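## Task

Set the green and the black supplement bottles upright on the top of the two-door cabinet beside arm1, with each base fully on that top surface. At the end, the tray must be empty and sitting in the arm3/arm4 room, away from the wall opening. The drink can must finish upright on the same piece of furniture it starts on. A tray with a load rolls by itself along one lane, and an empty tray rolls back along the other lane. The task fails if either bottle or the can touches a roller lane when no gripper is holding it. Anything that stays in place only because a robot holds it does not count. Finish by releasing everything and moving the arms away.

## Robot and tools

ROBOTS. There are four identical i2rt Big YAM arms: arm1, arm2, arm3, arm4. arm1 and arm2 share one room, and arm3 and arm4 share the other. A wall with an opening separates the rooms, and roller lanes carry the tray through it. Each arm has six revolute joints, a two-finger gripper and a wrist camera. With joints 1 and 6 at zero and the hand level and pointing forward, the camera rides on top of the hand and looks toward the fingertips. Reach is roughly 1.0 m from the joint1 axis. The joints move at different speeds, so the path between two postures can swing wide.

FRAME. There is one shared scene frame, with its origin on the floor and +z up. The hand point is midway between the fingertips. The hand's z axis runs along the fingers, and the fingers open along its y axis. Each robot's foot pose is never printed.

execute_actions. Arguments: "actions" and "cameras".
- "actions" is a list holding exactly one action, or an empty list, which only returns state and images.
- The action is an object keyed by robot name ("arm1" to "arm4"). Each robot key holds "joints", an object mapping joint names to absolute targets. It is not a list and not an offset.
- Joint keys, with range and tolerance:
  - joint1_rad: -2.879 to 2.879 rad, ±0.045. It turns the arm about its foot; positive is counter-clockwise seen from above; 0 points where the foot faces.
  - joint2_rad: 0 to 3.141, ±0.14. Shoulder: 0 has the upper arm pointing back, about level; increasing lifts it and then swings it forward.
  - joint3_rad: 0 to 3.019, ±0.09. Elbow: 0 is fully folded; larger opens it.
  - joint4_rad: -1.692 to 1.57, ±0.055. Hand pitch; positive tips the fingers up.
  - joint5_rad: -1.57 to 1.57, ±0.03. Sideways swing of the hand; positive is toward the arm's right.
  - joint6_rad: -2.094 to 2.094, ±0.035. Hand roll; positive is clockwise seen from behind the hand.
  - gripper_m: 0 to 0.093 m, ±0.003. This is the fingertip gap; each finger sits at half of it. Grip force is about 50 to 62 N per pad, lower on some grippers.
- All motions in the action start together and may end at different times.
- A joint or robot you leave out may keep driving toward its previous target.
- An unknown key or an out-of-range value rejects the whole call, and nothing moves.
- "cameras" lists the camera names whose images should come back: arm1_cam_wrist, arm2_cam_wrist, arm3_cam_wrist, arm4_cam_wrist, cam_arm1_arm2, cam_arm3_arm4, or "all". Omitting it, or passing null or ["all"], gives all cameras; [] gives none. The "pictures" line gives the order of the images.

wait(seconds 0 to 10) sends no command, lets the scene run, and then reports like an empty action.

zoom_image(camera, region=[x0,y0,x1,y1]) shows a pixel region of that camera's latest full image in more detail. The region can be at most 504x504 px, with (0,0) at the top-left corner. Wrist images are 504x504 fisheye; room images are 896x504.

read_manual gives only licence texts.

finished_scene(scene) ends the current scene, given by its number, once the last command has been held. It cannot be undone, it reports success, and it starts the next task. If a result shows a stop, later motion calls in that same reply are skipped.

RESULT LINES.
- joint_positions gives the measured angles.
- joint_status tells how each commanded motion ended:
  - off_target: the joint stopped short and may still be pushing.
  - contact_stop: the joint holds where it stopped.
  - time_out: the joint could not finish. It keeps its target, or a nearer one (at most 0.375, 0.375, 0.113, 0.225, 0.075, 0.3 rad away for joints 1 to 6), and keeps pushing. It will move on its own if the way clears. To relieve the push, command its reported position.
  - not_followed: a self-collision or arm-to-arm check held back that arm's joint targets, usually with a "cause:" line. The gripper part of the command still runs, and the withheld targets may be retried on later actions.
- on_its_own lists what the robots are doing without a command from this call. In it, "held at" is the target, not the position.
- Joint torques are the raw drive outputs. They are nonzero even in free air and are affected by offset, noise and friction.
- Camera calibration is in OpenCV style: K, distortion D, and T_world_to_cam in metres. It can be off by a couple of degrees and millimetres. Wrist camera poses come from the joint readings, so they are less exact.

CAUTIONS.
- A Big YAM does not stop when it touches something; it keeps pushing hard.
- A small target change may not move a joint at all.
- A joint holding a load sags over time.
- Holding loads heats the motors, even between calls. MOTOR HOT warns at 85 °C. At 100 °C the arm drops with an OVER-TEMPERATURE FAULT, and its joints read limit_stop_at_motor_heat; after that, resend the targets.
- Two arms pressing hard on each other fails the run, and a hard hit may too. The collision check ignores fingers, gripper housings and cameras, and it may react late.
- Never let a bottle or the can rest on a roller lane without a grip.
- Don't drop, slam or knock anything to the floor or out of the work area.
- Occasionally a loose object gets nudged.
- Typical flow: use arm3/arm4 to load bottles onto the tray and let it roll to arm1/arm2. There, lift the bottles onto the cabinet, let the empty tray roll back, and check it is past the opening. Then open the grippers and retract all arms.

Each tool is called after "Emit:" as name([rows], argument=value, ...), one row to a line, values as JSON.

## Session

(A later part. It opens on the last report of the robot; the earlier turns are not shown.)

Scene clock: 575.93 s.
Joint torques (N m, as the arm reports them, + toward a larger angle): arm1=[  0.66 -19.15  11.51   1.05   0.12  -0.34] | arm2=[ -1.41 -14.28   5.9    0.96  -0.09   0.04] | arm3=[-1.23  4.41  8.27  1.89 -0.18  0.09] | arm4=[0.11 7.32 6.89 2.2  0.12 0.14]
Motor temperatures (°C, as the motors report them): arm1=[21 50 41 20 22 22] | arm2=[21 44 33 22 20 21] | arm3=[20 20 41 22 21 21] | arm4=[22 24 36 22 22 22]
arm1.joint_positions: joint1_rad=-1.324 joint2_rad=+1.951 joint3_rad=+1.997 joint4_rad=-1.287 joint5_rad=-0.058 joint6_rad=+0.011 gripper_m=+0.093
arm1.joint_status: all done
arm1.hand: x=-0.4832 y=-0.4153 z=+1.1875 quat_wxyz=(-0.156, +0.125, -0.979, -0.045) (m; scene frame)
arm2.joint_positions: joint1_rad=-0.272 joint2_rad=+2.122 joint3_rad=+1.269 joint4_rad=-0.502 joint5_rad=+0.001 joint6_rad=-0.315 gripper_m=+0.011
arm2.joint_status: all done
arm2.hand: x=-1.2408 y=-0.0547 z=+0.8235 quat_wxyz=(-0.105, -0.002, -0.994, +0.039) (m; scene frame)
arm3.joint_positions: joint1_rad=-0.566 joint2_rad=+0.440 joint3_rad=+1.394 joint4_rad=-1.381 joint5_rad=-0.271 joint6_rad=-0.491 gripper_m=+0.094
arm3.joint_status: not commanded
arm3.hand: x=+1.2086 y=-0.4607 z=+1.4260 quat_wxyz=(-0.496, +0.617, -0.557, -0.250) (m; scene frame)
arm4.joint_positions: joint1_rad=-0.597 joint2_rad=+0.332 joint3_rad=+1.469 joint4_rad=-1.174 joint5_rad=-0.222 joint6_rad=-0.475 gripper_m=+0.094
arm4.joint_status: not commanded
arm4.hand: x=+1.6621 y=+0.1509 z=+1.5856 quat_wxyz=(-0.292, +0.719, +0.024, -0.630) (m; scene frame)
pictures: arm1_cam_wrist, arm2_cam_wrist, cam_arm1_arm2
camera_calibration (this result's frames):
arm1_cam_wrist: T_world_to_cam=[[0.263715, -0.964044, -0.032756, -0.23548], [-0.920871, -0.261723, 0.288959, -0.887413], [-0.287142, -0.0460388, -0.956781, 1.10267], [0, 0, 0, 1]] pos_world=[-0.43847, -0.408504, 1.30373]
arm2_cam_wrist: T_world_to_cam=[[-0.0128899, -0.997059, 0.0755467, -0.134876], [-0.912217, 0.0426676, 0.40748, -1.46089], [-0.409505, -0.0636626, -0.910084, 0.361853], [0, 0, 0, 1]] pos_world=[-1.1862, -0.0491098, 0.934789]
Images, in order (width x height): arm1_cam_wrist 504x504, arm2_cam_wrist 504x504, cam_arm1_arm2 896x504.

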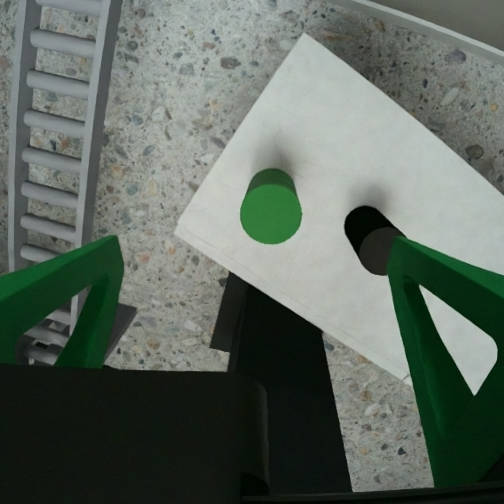

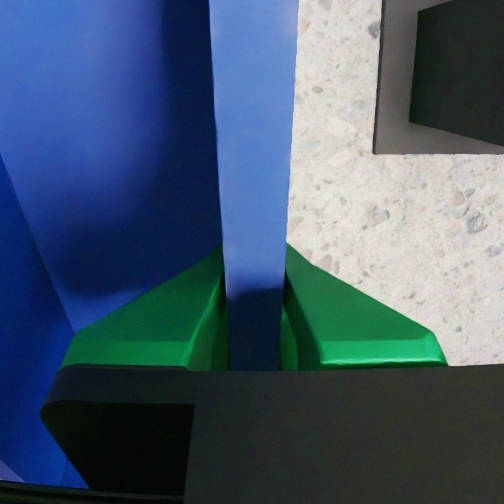

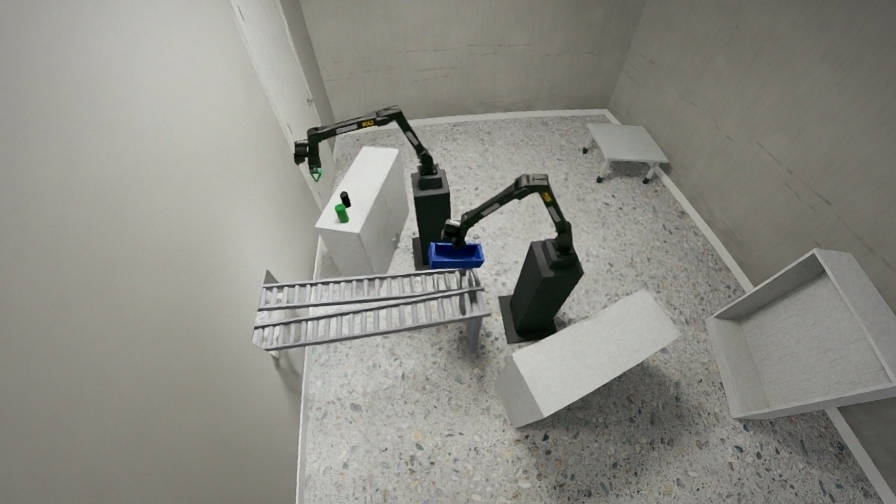

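Emit:
execute_actions([
  {"arm1": {"joints": {"joint2_rad": 1.6, "joint3_rad": 1.65}}, "arm2": {"joints": {"joint1_rad": 0.166, "joint3_rad": 1.485, "joint4_rad": -0.985, "joint6_rad": 0.115}}},
], cameras=["arm2_cam_wrist", "cam_arm1_arm2"])

Scene clock: 583.30 s.
Joint torques (N m, as the arm reports them, + toward a larger angle): arm1=[  0.54 -11.83  10.56   1.1    0.12  -0.32] | arm2=[ -1.22 -15.4    6.98   0.09  -0.13   0.18] | arm3=[-1.25  4.03  8.47  2.1  -0.17  0.12] | arm4=[0.32 7.54 6.77 2.22 0.12 0.13]
Motor temperatures (°C, as the motors report them): arm1=[21 49 41 20 22 22] | arm2=[21 43 33 22 20 21] | arm3=[20 20 41 22 21 21] | arm4=[22 24 36 22 22 22]
arm1.joint_positions: joint1_rad=-1.324 joint2_rad=+1.584 joint3_rad=+1.650 joint4_rad=-1.286 joint5_rad=-0.058 joint6_rad=+0.011 gripper_m=+0.093
arm1.joint_status: all done
arm1.hand: x=-0.6050 y=-0.4465 z=+1.2490 quat_wxyz=(-0.166, +0.125, -0.977, -0.047) (m; scene frame)
arm2.joint_positions: joint1_rad=+0.164 joint2_rad=+2.131 joint3_rad=+1.473 joint4_rad=-0.976 joint5_rad=+0.003 joint6_rad=+0.108 gripper_m=+0.011
arm2.joint_status: all done
arm2.hand: x=-1.2297 y=+0.1938 z=+0.8677 quat_wxyz=(+0.029, +0.004, -1.000, +0.010) (m; scene frame)
arm3.joint_positions: joint1_rad=-0.566 joint2_rad=+0.440 joint3_rad=+1.394 joint4_rad=-1.381 joint5_rad=-0.271 joint6_rad=-0.491 gripper_m=+0.094
arm3.joint_status: not commanded
arm3.hand: x=+1.2086 y=-0.4607 z=+1.4260 quat_wxyz=(-0.496, +0.617, -0.557, -0.250) (m; scene frame)
arm4.joint_positions: joint1_rad=-0.597 joint2_rad=+0.332 joint3_rad=+1.469 joint4_rad=-1.174 joint5_rad=-0.222 joint6_rad=-0.475 gripper_m=+0.094
arm4.joint_status: not commanded
arm4.hand: x=+1.6621 y=+0.1509 z=+1.5856 quat_wxyz=(-0.292, +0.719, +0.024, -0.630) (m; scene frame)
pictures: arm2_cam_wrist, cam_arm1_arm2
camera_calibration (this result's frames):
arm2_cam_wrist: T_world_to_cam=[[0.00695506, -0.999807, 0.0183704, 0.184275], [-0.771575, 0.00632041, 0.636108, -1.49773], [-0.636101, -0.0185983, -0.771382, 0.0146445], [0, 0, 0, 1]] pos_world=[-1.14757, 0.193978, 0.960627]
Images, in order (width x height): arm2_cam_wrist 504x504, cam_arm1_arm2 896x504.

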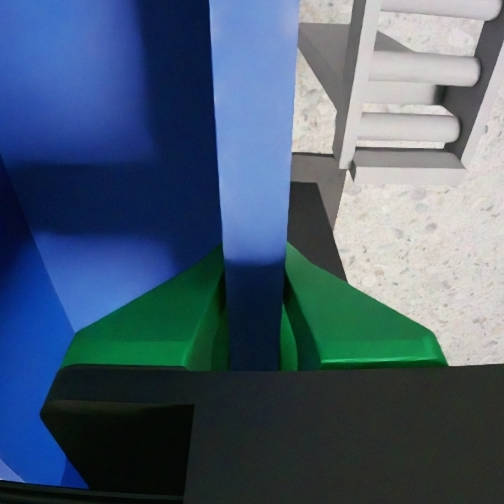

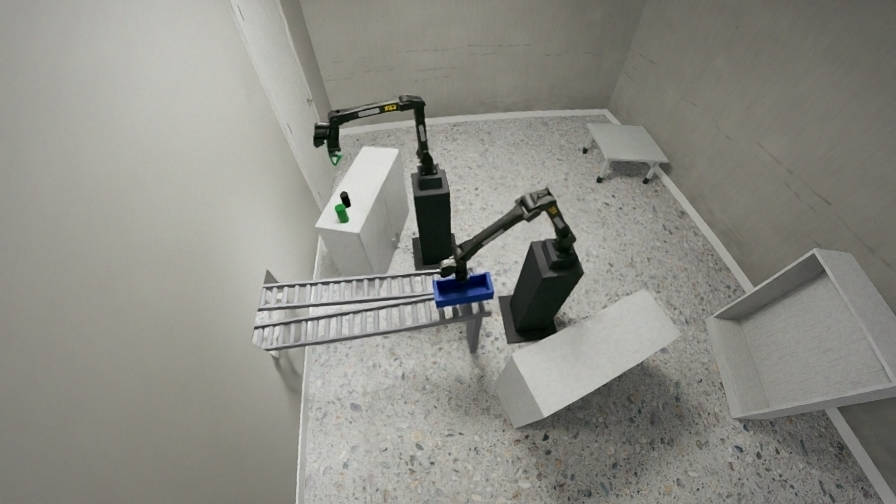

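Emit:
execute_actions([
  {"arm2": {"joints": {"joint1_rad": 0.152, "joint2_rad": 2.39, "joint3_rad": 1.75, "joint4_rad": -0.995}}},
], cameras=["arm2_cam_wrist", "cam_arm1_arm2"])

Scene clock: 600.23 s.
Joint torques (N m, as the arm reports them, + toward a larger angle): arm1=[  0.9  -12.32  10.48   1.11   0.13  -0.29] | arm2=[ -1.73 -18.56   8.91   0.26  -0.14   0.15] | arm3=[-1.52  4.47  8.19  1.99 -0.17  0.14] | arm4=[0.29 7.72 6.94 2.24 0.09 0.17]
Motor temperatures (°C, as the motors report them): arm1=[21 45 40 20 22 22] | arm2=[21 42 34 22 20 21] | arm3=[20 20 41 22 21 21] | arm4=[22 24 36 22 22 22]
arm1.joint_positions: joint1_rad=-1.324 joint2_rad=+1.584 joint3_rad=+1.650 joint4_rad=-1.286 joint5_rad=-0.058 joint6_rad=+0.011 gripper_m=+0.093
arm1.joint_status: not commanded
arm1.hand: x=-0.6050 y=-0.4465 z=+1.2490 quat_wxyz=(-0.166, +0.125, -0.977, -0.047) (m; scene frame)
arm2.joint_positions: joint1_rad=+0.158 joint2_rad=+2.414 joint3_rad=+1.708 joint4_rad=-0.992 joint5_rad=+0.003 joint6_rad=+0.110 gripper_m=+0.011
arm2.joint_status: all done
arm2.hand: x=-1.1870 y=+0.1945 z=+0.7720 quat_wxyz=(+0.061, +0.000, -0.998, +0.013) (m; scene frame)
arm3.joint_positions: joint1_rad=-0.566 joint2_rad=+0.440 joint3_rad=+1.394 joint4_rad=-1.381 joint5_rad=-0.271 joint6_rad=-0.491 gripper_m=+0.094
arm3.joint_status: not commanded
arm3.hand: x=+1.2086 y=-0.4607 z=+1.4260 quat_wxyz=(-0.496, +0.617, -0.557, -0.250) (m; scene frame)
arm4.joint_positions: joint1_rad=-0.597 joint2_rad=+0.332 joint3_rad=+1.469 joint4_rad=-1.174 joint5_rad=-0.222 joint6_rad=-0.475 gripper_m=+0.094
arm4.joint_status: not commanded
arm4.hand: x=+1.6621 y=+0.1509 z=+1.5856 quat_wxyz=(-0.292, +0.719, +0.024, -0.630) (m; scene frame)
pictures: arm2_cam_wrist, cam_arm1_arm2
camera_calibration (this result's frames):
arm2_cam_wrist: T_world_to_cam=[[0.000417746, -0.999676, 0.0254564, 0.173121], [-0.72977, 0.0170996, 0.683479, -1.393], [-0.683692, -0.0188628, -0.729526, -0.120773], [0, 0, 0, 1]] pos_world=[-1.09922, 0.194606, 0.859574]
Images, in order (width x height): arm2_cam_wrist 504x504, cam_arm1_arm2 896x504.

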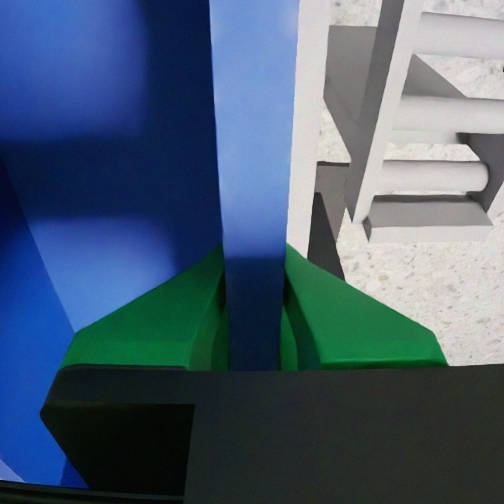

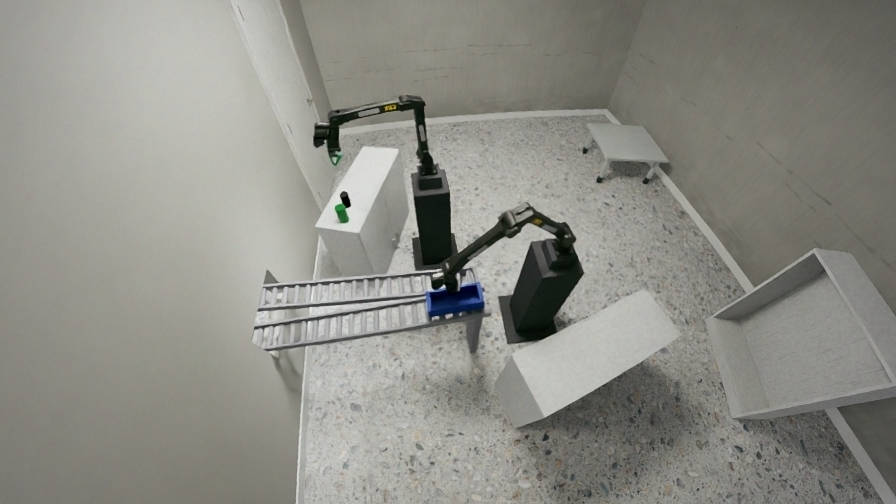

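Emit:
zoom_image(camera="arm2_cam_wrist", region=[200, 0, 400, 280])

Emit:
zoom_image(camera="cam_arm1_arm2", region=[380, 250, 520, 350])

Region (200, 0, 400, 280) of arm2_cam_wrist's 504x504 image, scaled by 1.800, with more detail than that image has; it fills the left 360 columns of this view, and the rest is white.

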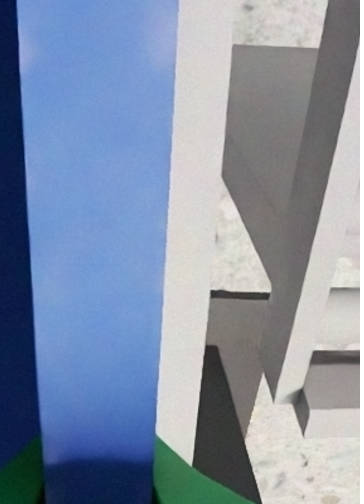

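Region (380, 250, 520, 350) of cam_arm1_arm2's 896x504 image, scaled by 3.600, with more detail than that image has; it fills the top 360 rows of this view, and the rest is white.

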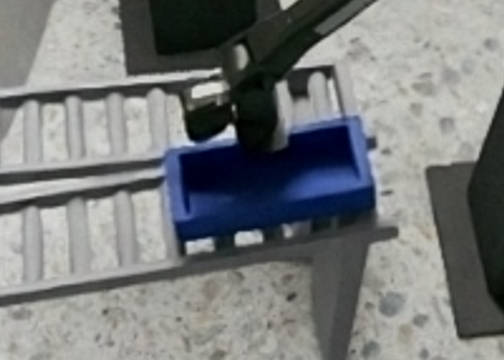

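Emit:
execute_actions([
  {"arm2": {"joints": {"joint2_rad": 2.512, "joint3_rad": 1.885}}},
], cameras=["arm2_cam_wrist", "cam_arm1_arm2"])

Scene clock: 610.03 s.
Joint torques (N m, as the arm reports them, + toward a larger angle): arm1=[  0.85 -12.3   10.5    1.19   0.12  -0.31] | arm2=[ -1.79 -18.14   8.92   0.4   -0.14   0.15] | arm3=[-2.06  4.55  8.15  2.06 -0.23  0.09] | arm4=[-0.08  7.    6.75  2.16  0.12  0.15]
Motor temperatures (°C, as the motors report them): arm1=[21 44 40 20 22 22] | arm2=[21 44 35 22 20 21] | arm3=[20 20 41 22 21 21] | arm4=[22 24 36 22 22 22]
arm1.joint_positions: joint1_rad=-1.324 joint2_rad=+1.584 joint3_rad=+1.650 joint4_rad=-1.286 joint5_rad=-0.058 joint6_rad=+0.011 gripper_m=+0.093
arm1.joint_status: not commanded
arm1.hand: x=-0.6050 y=-0.4465 z=+1.2490 quat_wxyz=(-0.166, +0.125, -0.977, -0.047) (m; scene frame)
arm2.joint_positions: joint1_rad=+0.158 joint2_rad=+2.515 joint3_rad=+1.846 joint4_rad=-0.993 joint5_rad=+0.003 joint6_rad=+0.110 gripper_m=+0.011
arm2.joint_status: all done
arm2.hand: x=-1.1509 y=+0.1982 z=+0.7475 quat_wxyz=(+0.043, +0.000, -0.999, +0.012) (m; scene frame)
arm3.joint_positions: joint1_rad=-0.566 joint2_rad=+0.440 joint3_rad=+1.394 joint4_rad=-1.381 joint5_rad=-0.271 joint6_rad=-0.491 gripper_m=+0.094
arm3.joint_status: not commanded
arm3.hand: x=+1.2086 y=-0.4607 z=+1.4260 quat_wxyz=(-0.496, +0.617, -0.557, -0.250) (m; scene frame)
arm4.joint_positions: joint1_rad=-0.597 joint2_rad=+0.332 joint3_rad=+1.469 joint4_rad=-1.174 joint5_rad=-0.222 joint6_rad=-0.475 gripper_m=+0.094
arm4.joint_status: not commanded
arm4.hand: x=+1.6621 y=+0.1509 z=+1.5856 quat_wxyz=(-0.292, +0.719, +0.024, -0.630) (m; scene frame)
pictures: arm2_cam_wrist, cam_arm1_arm2
camera_calibration (this result's frames):
arm2_cam_wrist: T_world_to_cam=[[-0.000410905, -0.999767, 0.0215941, 0.179414], [-0.753418, 0.0145085, 0.657381, -1.35715], [-0.657541, -0.0159993, -0.753248, -0.0666122], [0, 0, 0, 1]] pos_world=[-1.06623, 0.197997, 0.838116]
Images, in order (width x height): arm2_cam_wrist 504x504, cam_arm1_arm2 896x504.

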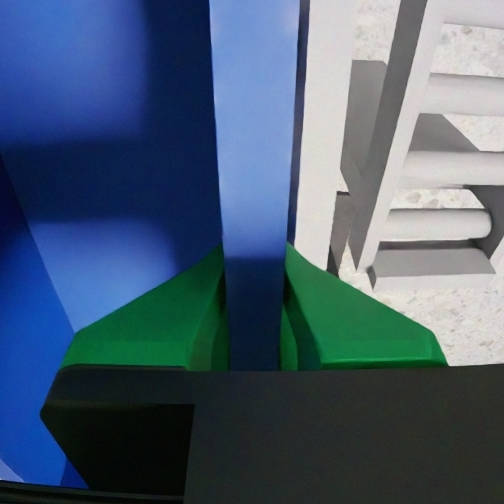

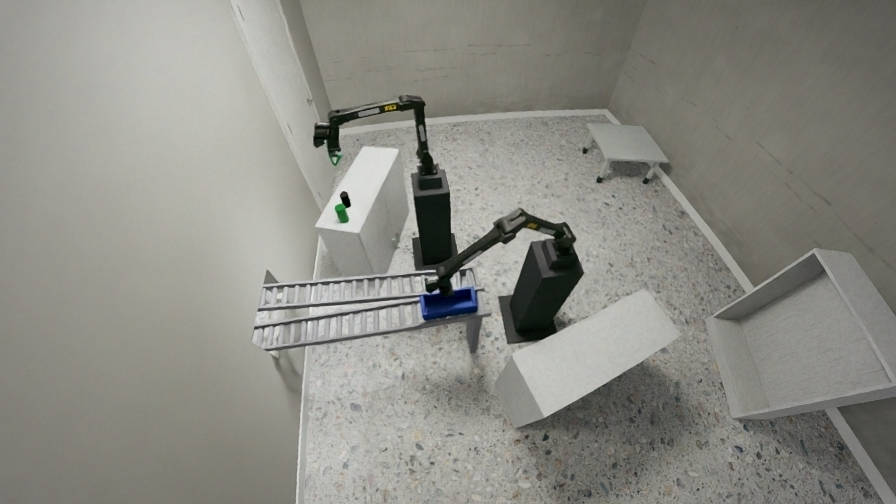

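Emit:
execute_actions([
  {"arm2": {"joints": {"gripper_m": 0.045, "joint2_rad": 2.3}}},
], cameras=["arm2_cam_wrist", "cam_arm1_arm2"])

Scene clock: 614.20 s.
Joint torques (N m, as the arm reports them, + toward a larger angle): arm1=[  0.71 -12.14  10.64   1.09   0.13  -0.3 ] | arm2=[ -1.78 -16.83   8.27   0.93  -0.12   0.15] | arm3=[-1.68  3.82  8.43  2.05 -0.24  0.12] | arm4=[0.16 6.98 6.87 2.17 0.11 0.17]
Motor temperatures (°C, as the motors report them): arm1=[21 44 40 20 22 22] | arm2=[21 44 35 22 20 21] | arm3=[20 20 41 22 21 21] | arm4=[22 24 36 22 22 22]
arm1.joint_positions: joint1_rad=-1.324 joint2_rad=+1.584 joint3_rad=+1.650 joint4_rad=-1.286 joint5_rad=-0.058 joint6_rad=+0.011 gripper_m=+0.093
arm1.joint_status: not commanded
arm1.hand: x=-0.6050 y=-0.4465 z=+1.2490 quat_wxyz=(-0.166, +0.125, -0.977, -0.047) (m; scene frame)
arm2.joint_positions: joint1_rad=+0.158 joint2_rad=+2.284 joint3_rad=+1.872 joint4_rad=-0.993 joint5_rad=+0.002 joint6_rad=+0.110 gripper_m=+0.045
arm2.joint_status: all done
arm2.hand: x=-1.0860 y=+0.2072 z=+0.9091 quat_wxyz=(-0.085, +0.001, -0.996, -0.003) (m; scene frame)
arm3.joint_positions: joint1_rad=-0.566 joint2_rad=+0.440 joint3_rad=+1.394 joint4_rad=-1.381 joint5_rad=-0.271 joint6_rad=-0.491 gripper_m=+0.094
arm3.joint_status: not commanded
arm3.hand: x=+1.2086 y=-0.4607 z=+1.4260 quat_wxyz=(-0.496, +0.617, -0.557, -0.250) (m; scene frame)
arm4.joint_positions: joint1_rad=-0.597 joint2_rad=+0.332 joint3_rad=+1.469 joint4_rad=-1.174 joint5_rad=-0.222 joint6_rad=-0.475 gripper_m=+0.094
arm4.joint_status: not commanded
arm4.hand: x=+1.6621 y=+0.1509 z=+1.5856 quat_wxyz=(-0.292, +0.719, +0.024, -0.630) (m; scene frame)
pictures: arm2_cam_wrist, cam_arm1_arm2
camera_calibration (this result's frames):
arm2_cam_wrist: T_world_to_cam=[[0.000536049, -0.999974, -0.00724985, 0.212232], [-0.89531, -0.00370932, 0.445429, -1.37228], [-0.445444, 0.00625209, -0.895288, 0.452785], [0, 0, 0, 1]] pos_world=[-1.02704, 0.204305, 1.01816]
Images, in order (width x height): arm2_cam_wrist 504x504, cam_arm1_arm2 896x504.

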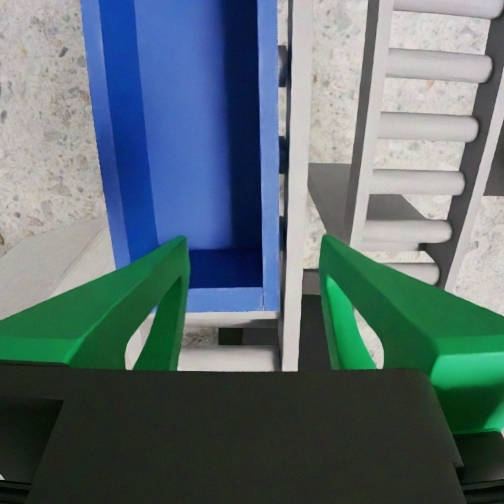

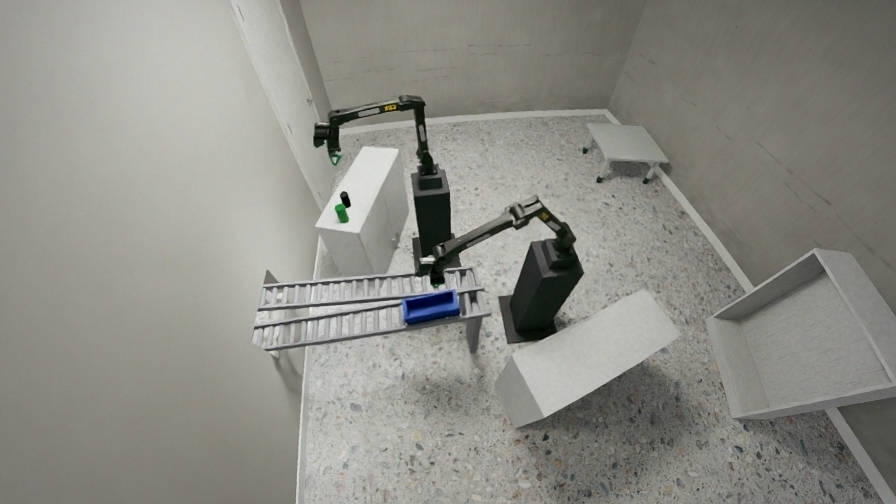

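Emit:
wait(seconds=10)

Scene clock: 627.53 s.
Joint torques (N m, as the arm reports them, + toward a larger angle): arm1=[  0.98 -12.2   10.5    1.09   0.12  -0.3 ] | arm2=[ -1.77 -16.66   8.31   0.93  -0.12   0.15] | arm3=[-0.94  4.28  8.2   1.99 -0.23  0.07] | arm4=[0.07 7.12 6.75 2.01 0.12 0.16]
Motor temperatures (°C, as the motors report them): arm1=[21 43 40 20 22 22] | arm2=[21 44 36 22 20 21] | arm3=[20 20 41 22 21 21] | arm4=[22 24 36 22 22 22]
arm1.joint_positions: joint1_rad=-1.324 joint2_rad=+1.584 joint3_rad=+1.650 joint4_rad=-1.286 joint5_rad=-0.058 joint6_rad=+0.011 gripper_m=+0.093
arm1.joint_status: not commanded
arm1.hand: x=-0.6050 y=-0.4465 z=+1.2490 quat_wxyz=(-0.166, +0.125, -0.977, -0.047) (m; scene frame)
arm2.joint_positions: joint1_rad=+0.158 joint2_rad=+2.284 joint3_rad=+1.872 joint4_rad=-0.993 joint5_rad=+0.002 joint6_rad=+0.110 gripper_m=+0.045
arm2.joint_status: all done
arm2.hand: x=-1.0860 y=+0.2072 z=+0.9091 quat_wxyz=(-0.085, +0.001, -0.996, -0.003) (m; scene frame)
arm3.joint_positions: joint1_rad=-0.566 joint2_rad=+0.440 joint3_rad=+1.394 joint4_rad=-1.381 joint5_rad=-0.271 joint6_rad=-0.491 gripper_m=+0.094
arm3.joint_status: not commanded
arm3.hand: x=+1.2086 y=-0.4607 z=+1.4260 quat_wxyz=(-0.496, +0.617, -0.557, -0.250) (m; scene frame)
arm4.joint_positions: joint1_rad=-0.597 joint2_rad=+0.332 joint3_rad=+1.469 joint4_rad=-1.174 joint5_rad=-0.222 joint6_rad=-0.475 gripper_m=+0.094
arm4.joint_status: not commanded
arm4.hand: x=+1.6621 y=+0.1509 z=+1.5856 quat_wxyz=(-0.292, +0.719, +0.024, -0.630) (m; scene frame)
wait: 10.00 s; at rest from the start
pictures: arm1_cam_wrist, arm2_cam_wrist, arm3_cam_wrist, arm4_cam_wrist, cam_arm1_arm2, cam_arm3_arm4
camera_calibration (this result's frames):
arm1_cam_wrist: T_world_to_cam=[[0.264565, -0.96382, -0.0324924, -0.231163], [-0.926585, -0.263393, 0.268449, -1.00411], [-0.267295, -0.040915, -0.962746, 1.14684], [0, 0, 0, 1]] pos_world=[-0.562689, -0.440352, 1.36616]
arm2_cam_wrist: T_world_to_cam=[[0.000536049, -0.999974, -0.00724985, 0.212232], [-0.89531, -0.00370932, 0.445429, -1.37228], [-0.445444, 0.00625209, -0.895288, 0.452785], [0, 0, 0, 1]] pos_world=[-1.02704, 0.204305, 1.01816]
arm3_cam_wrist: T_world_to_cam=[[0.939246, -0.108671, 0.325587, -1.65133], [0.0599762, -0.882006, -0.467406, 0.189216], [0.337963, 0.458537, -0.821903, 1.09963], [0, 0, 0, 1]] pos_world=[1.16803, -0.516781, 1.52988]
arm4_cam_wrist: T_world_to_cam=[[0.343544, 0.821973, 0.454244, -1.41677], [0.698774, 0.0994269, -0.708399, -0.0503062], [-0.627449, 0.560781, -0.540216, 1.94108], [0, 0, 0, 1]] pos_world=[1.73981, 0.0810287, 1.65653]
Images, in order (width x height): arm1_cam_wrist 504x504, arm2_cam_wrist 504x504, arm3_cam_wrist 504x504, arm4_cam_wrist 504x504, cam_arm1_arm2 896x504, cam_arm3_arm4 896x504.

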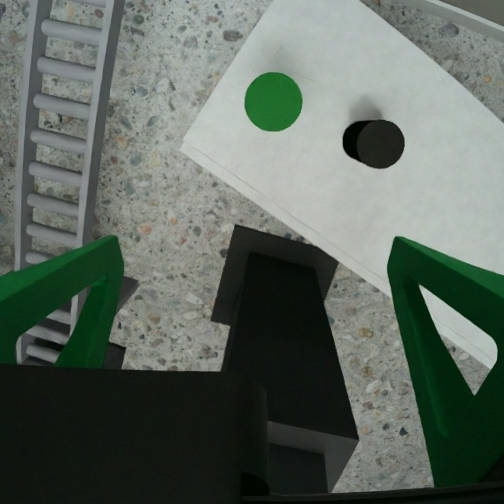

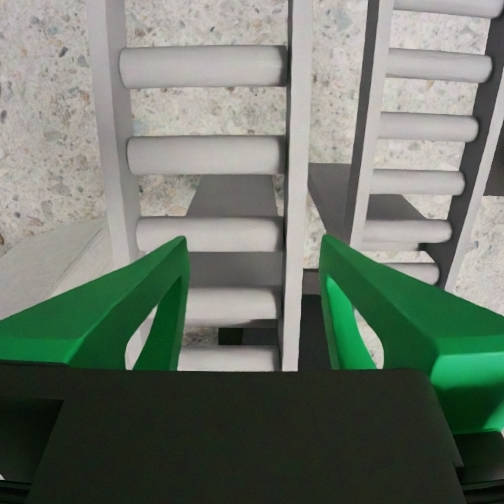

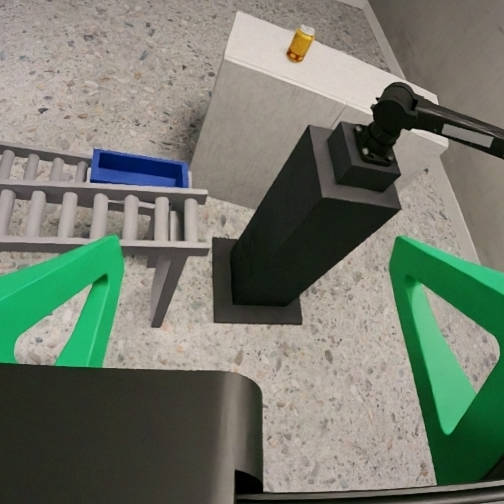

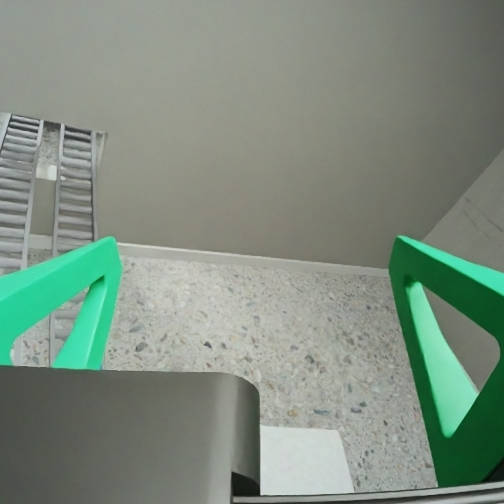

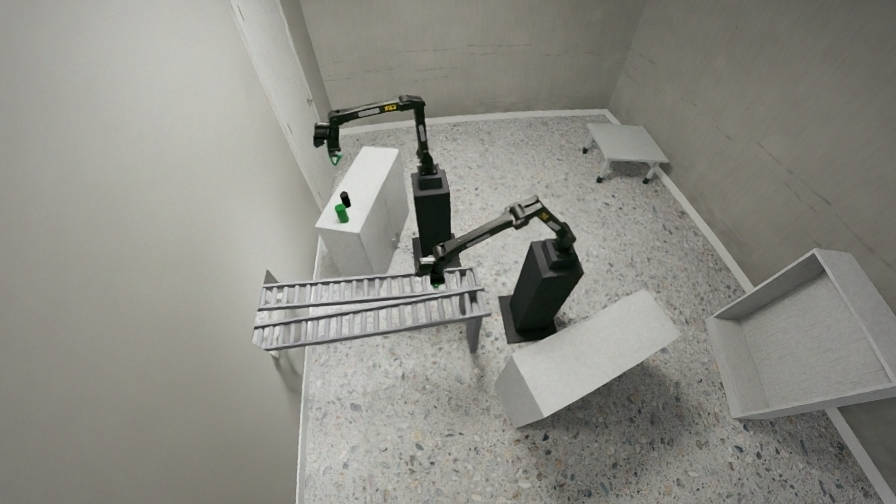

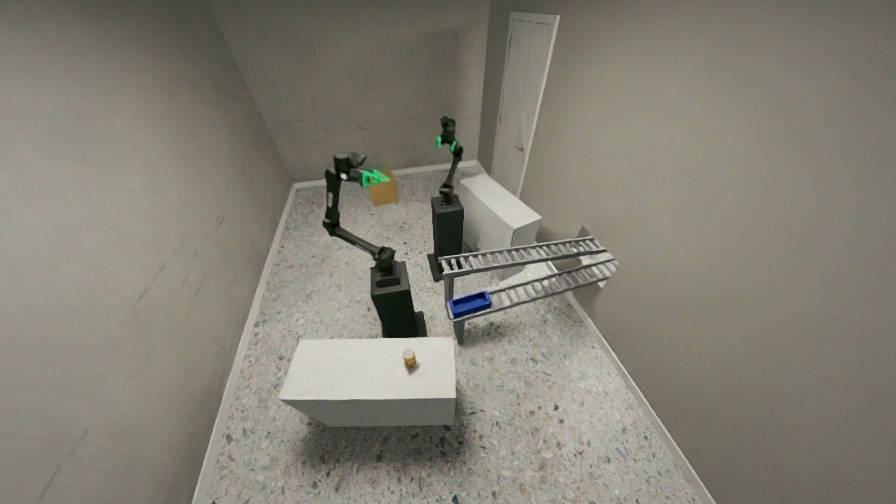

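The empty tray has reached the end of the return lane in the arm3/arm4 room. Both bottles are standing on the cabinet, and the can is untouched.

Emit:
finished_scene(scene=2)

The scene is finished: the task was done.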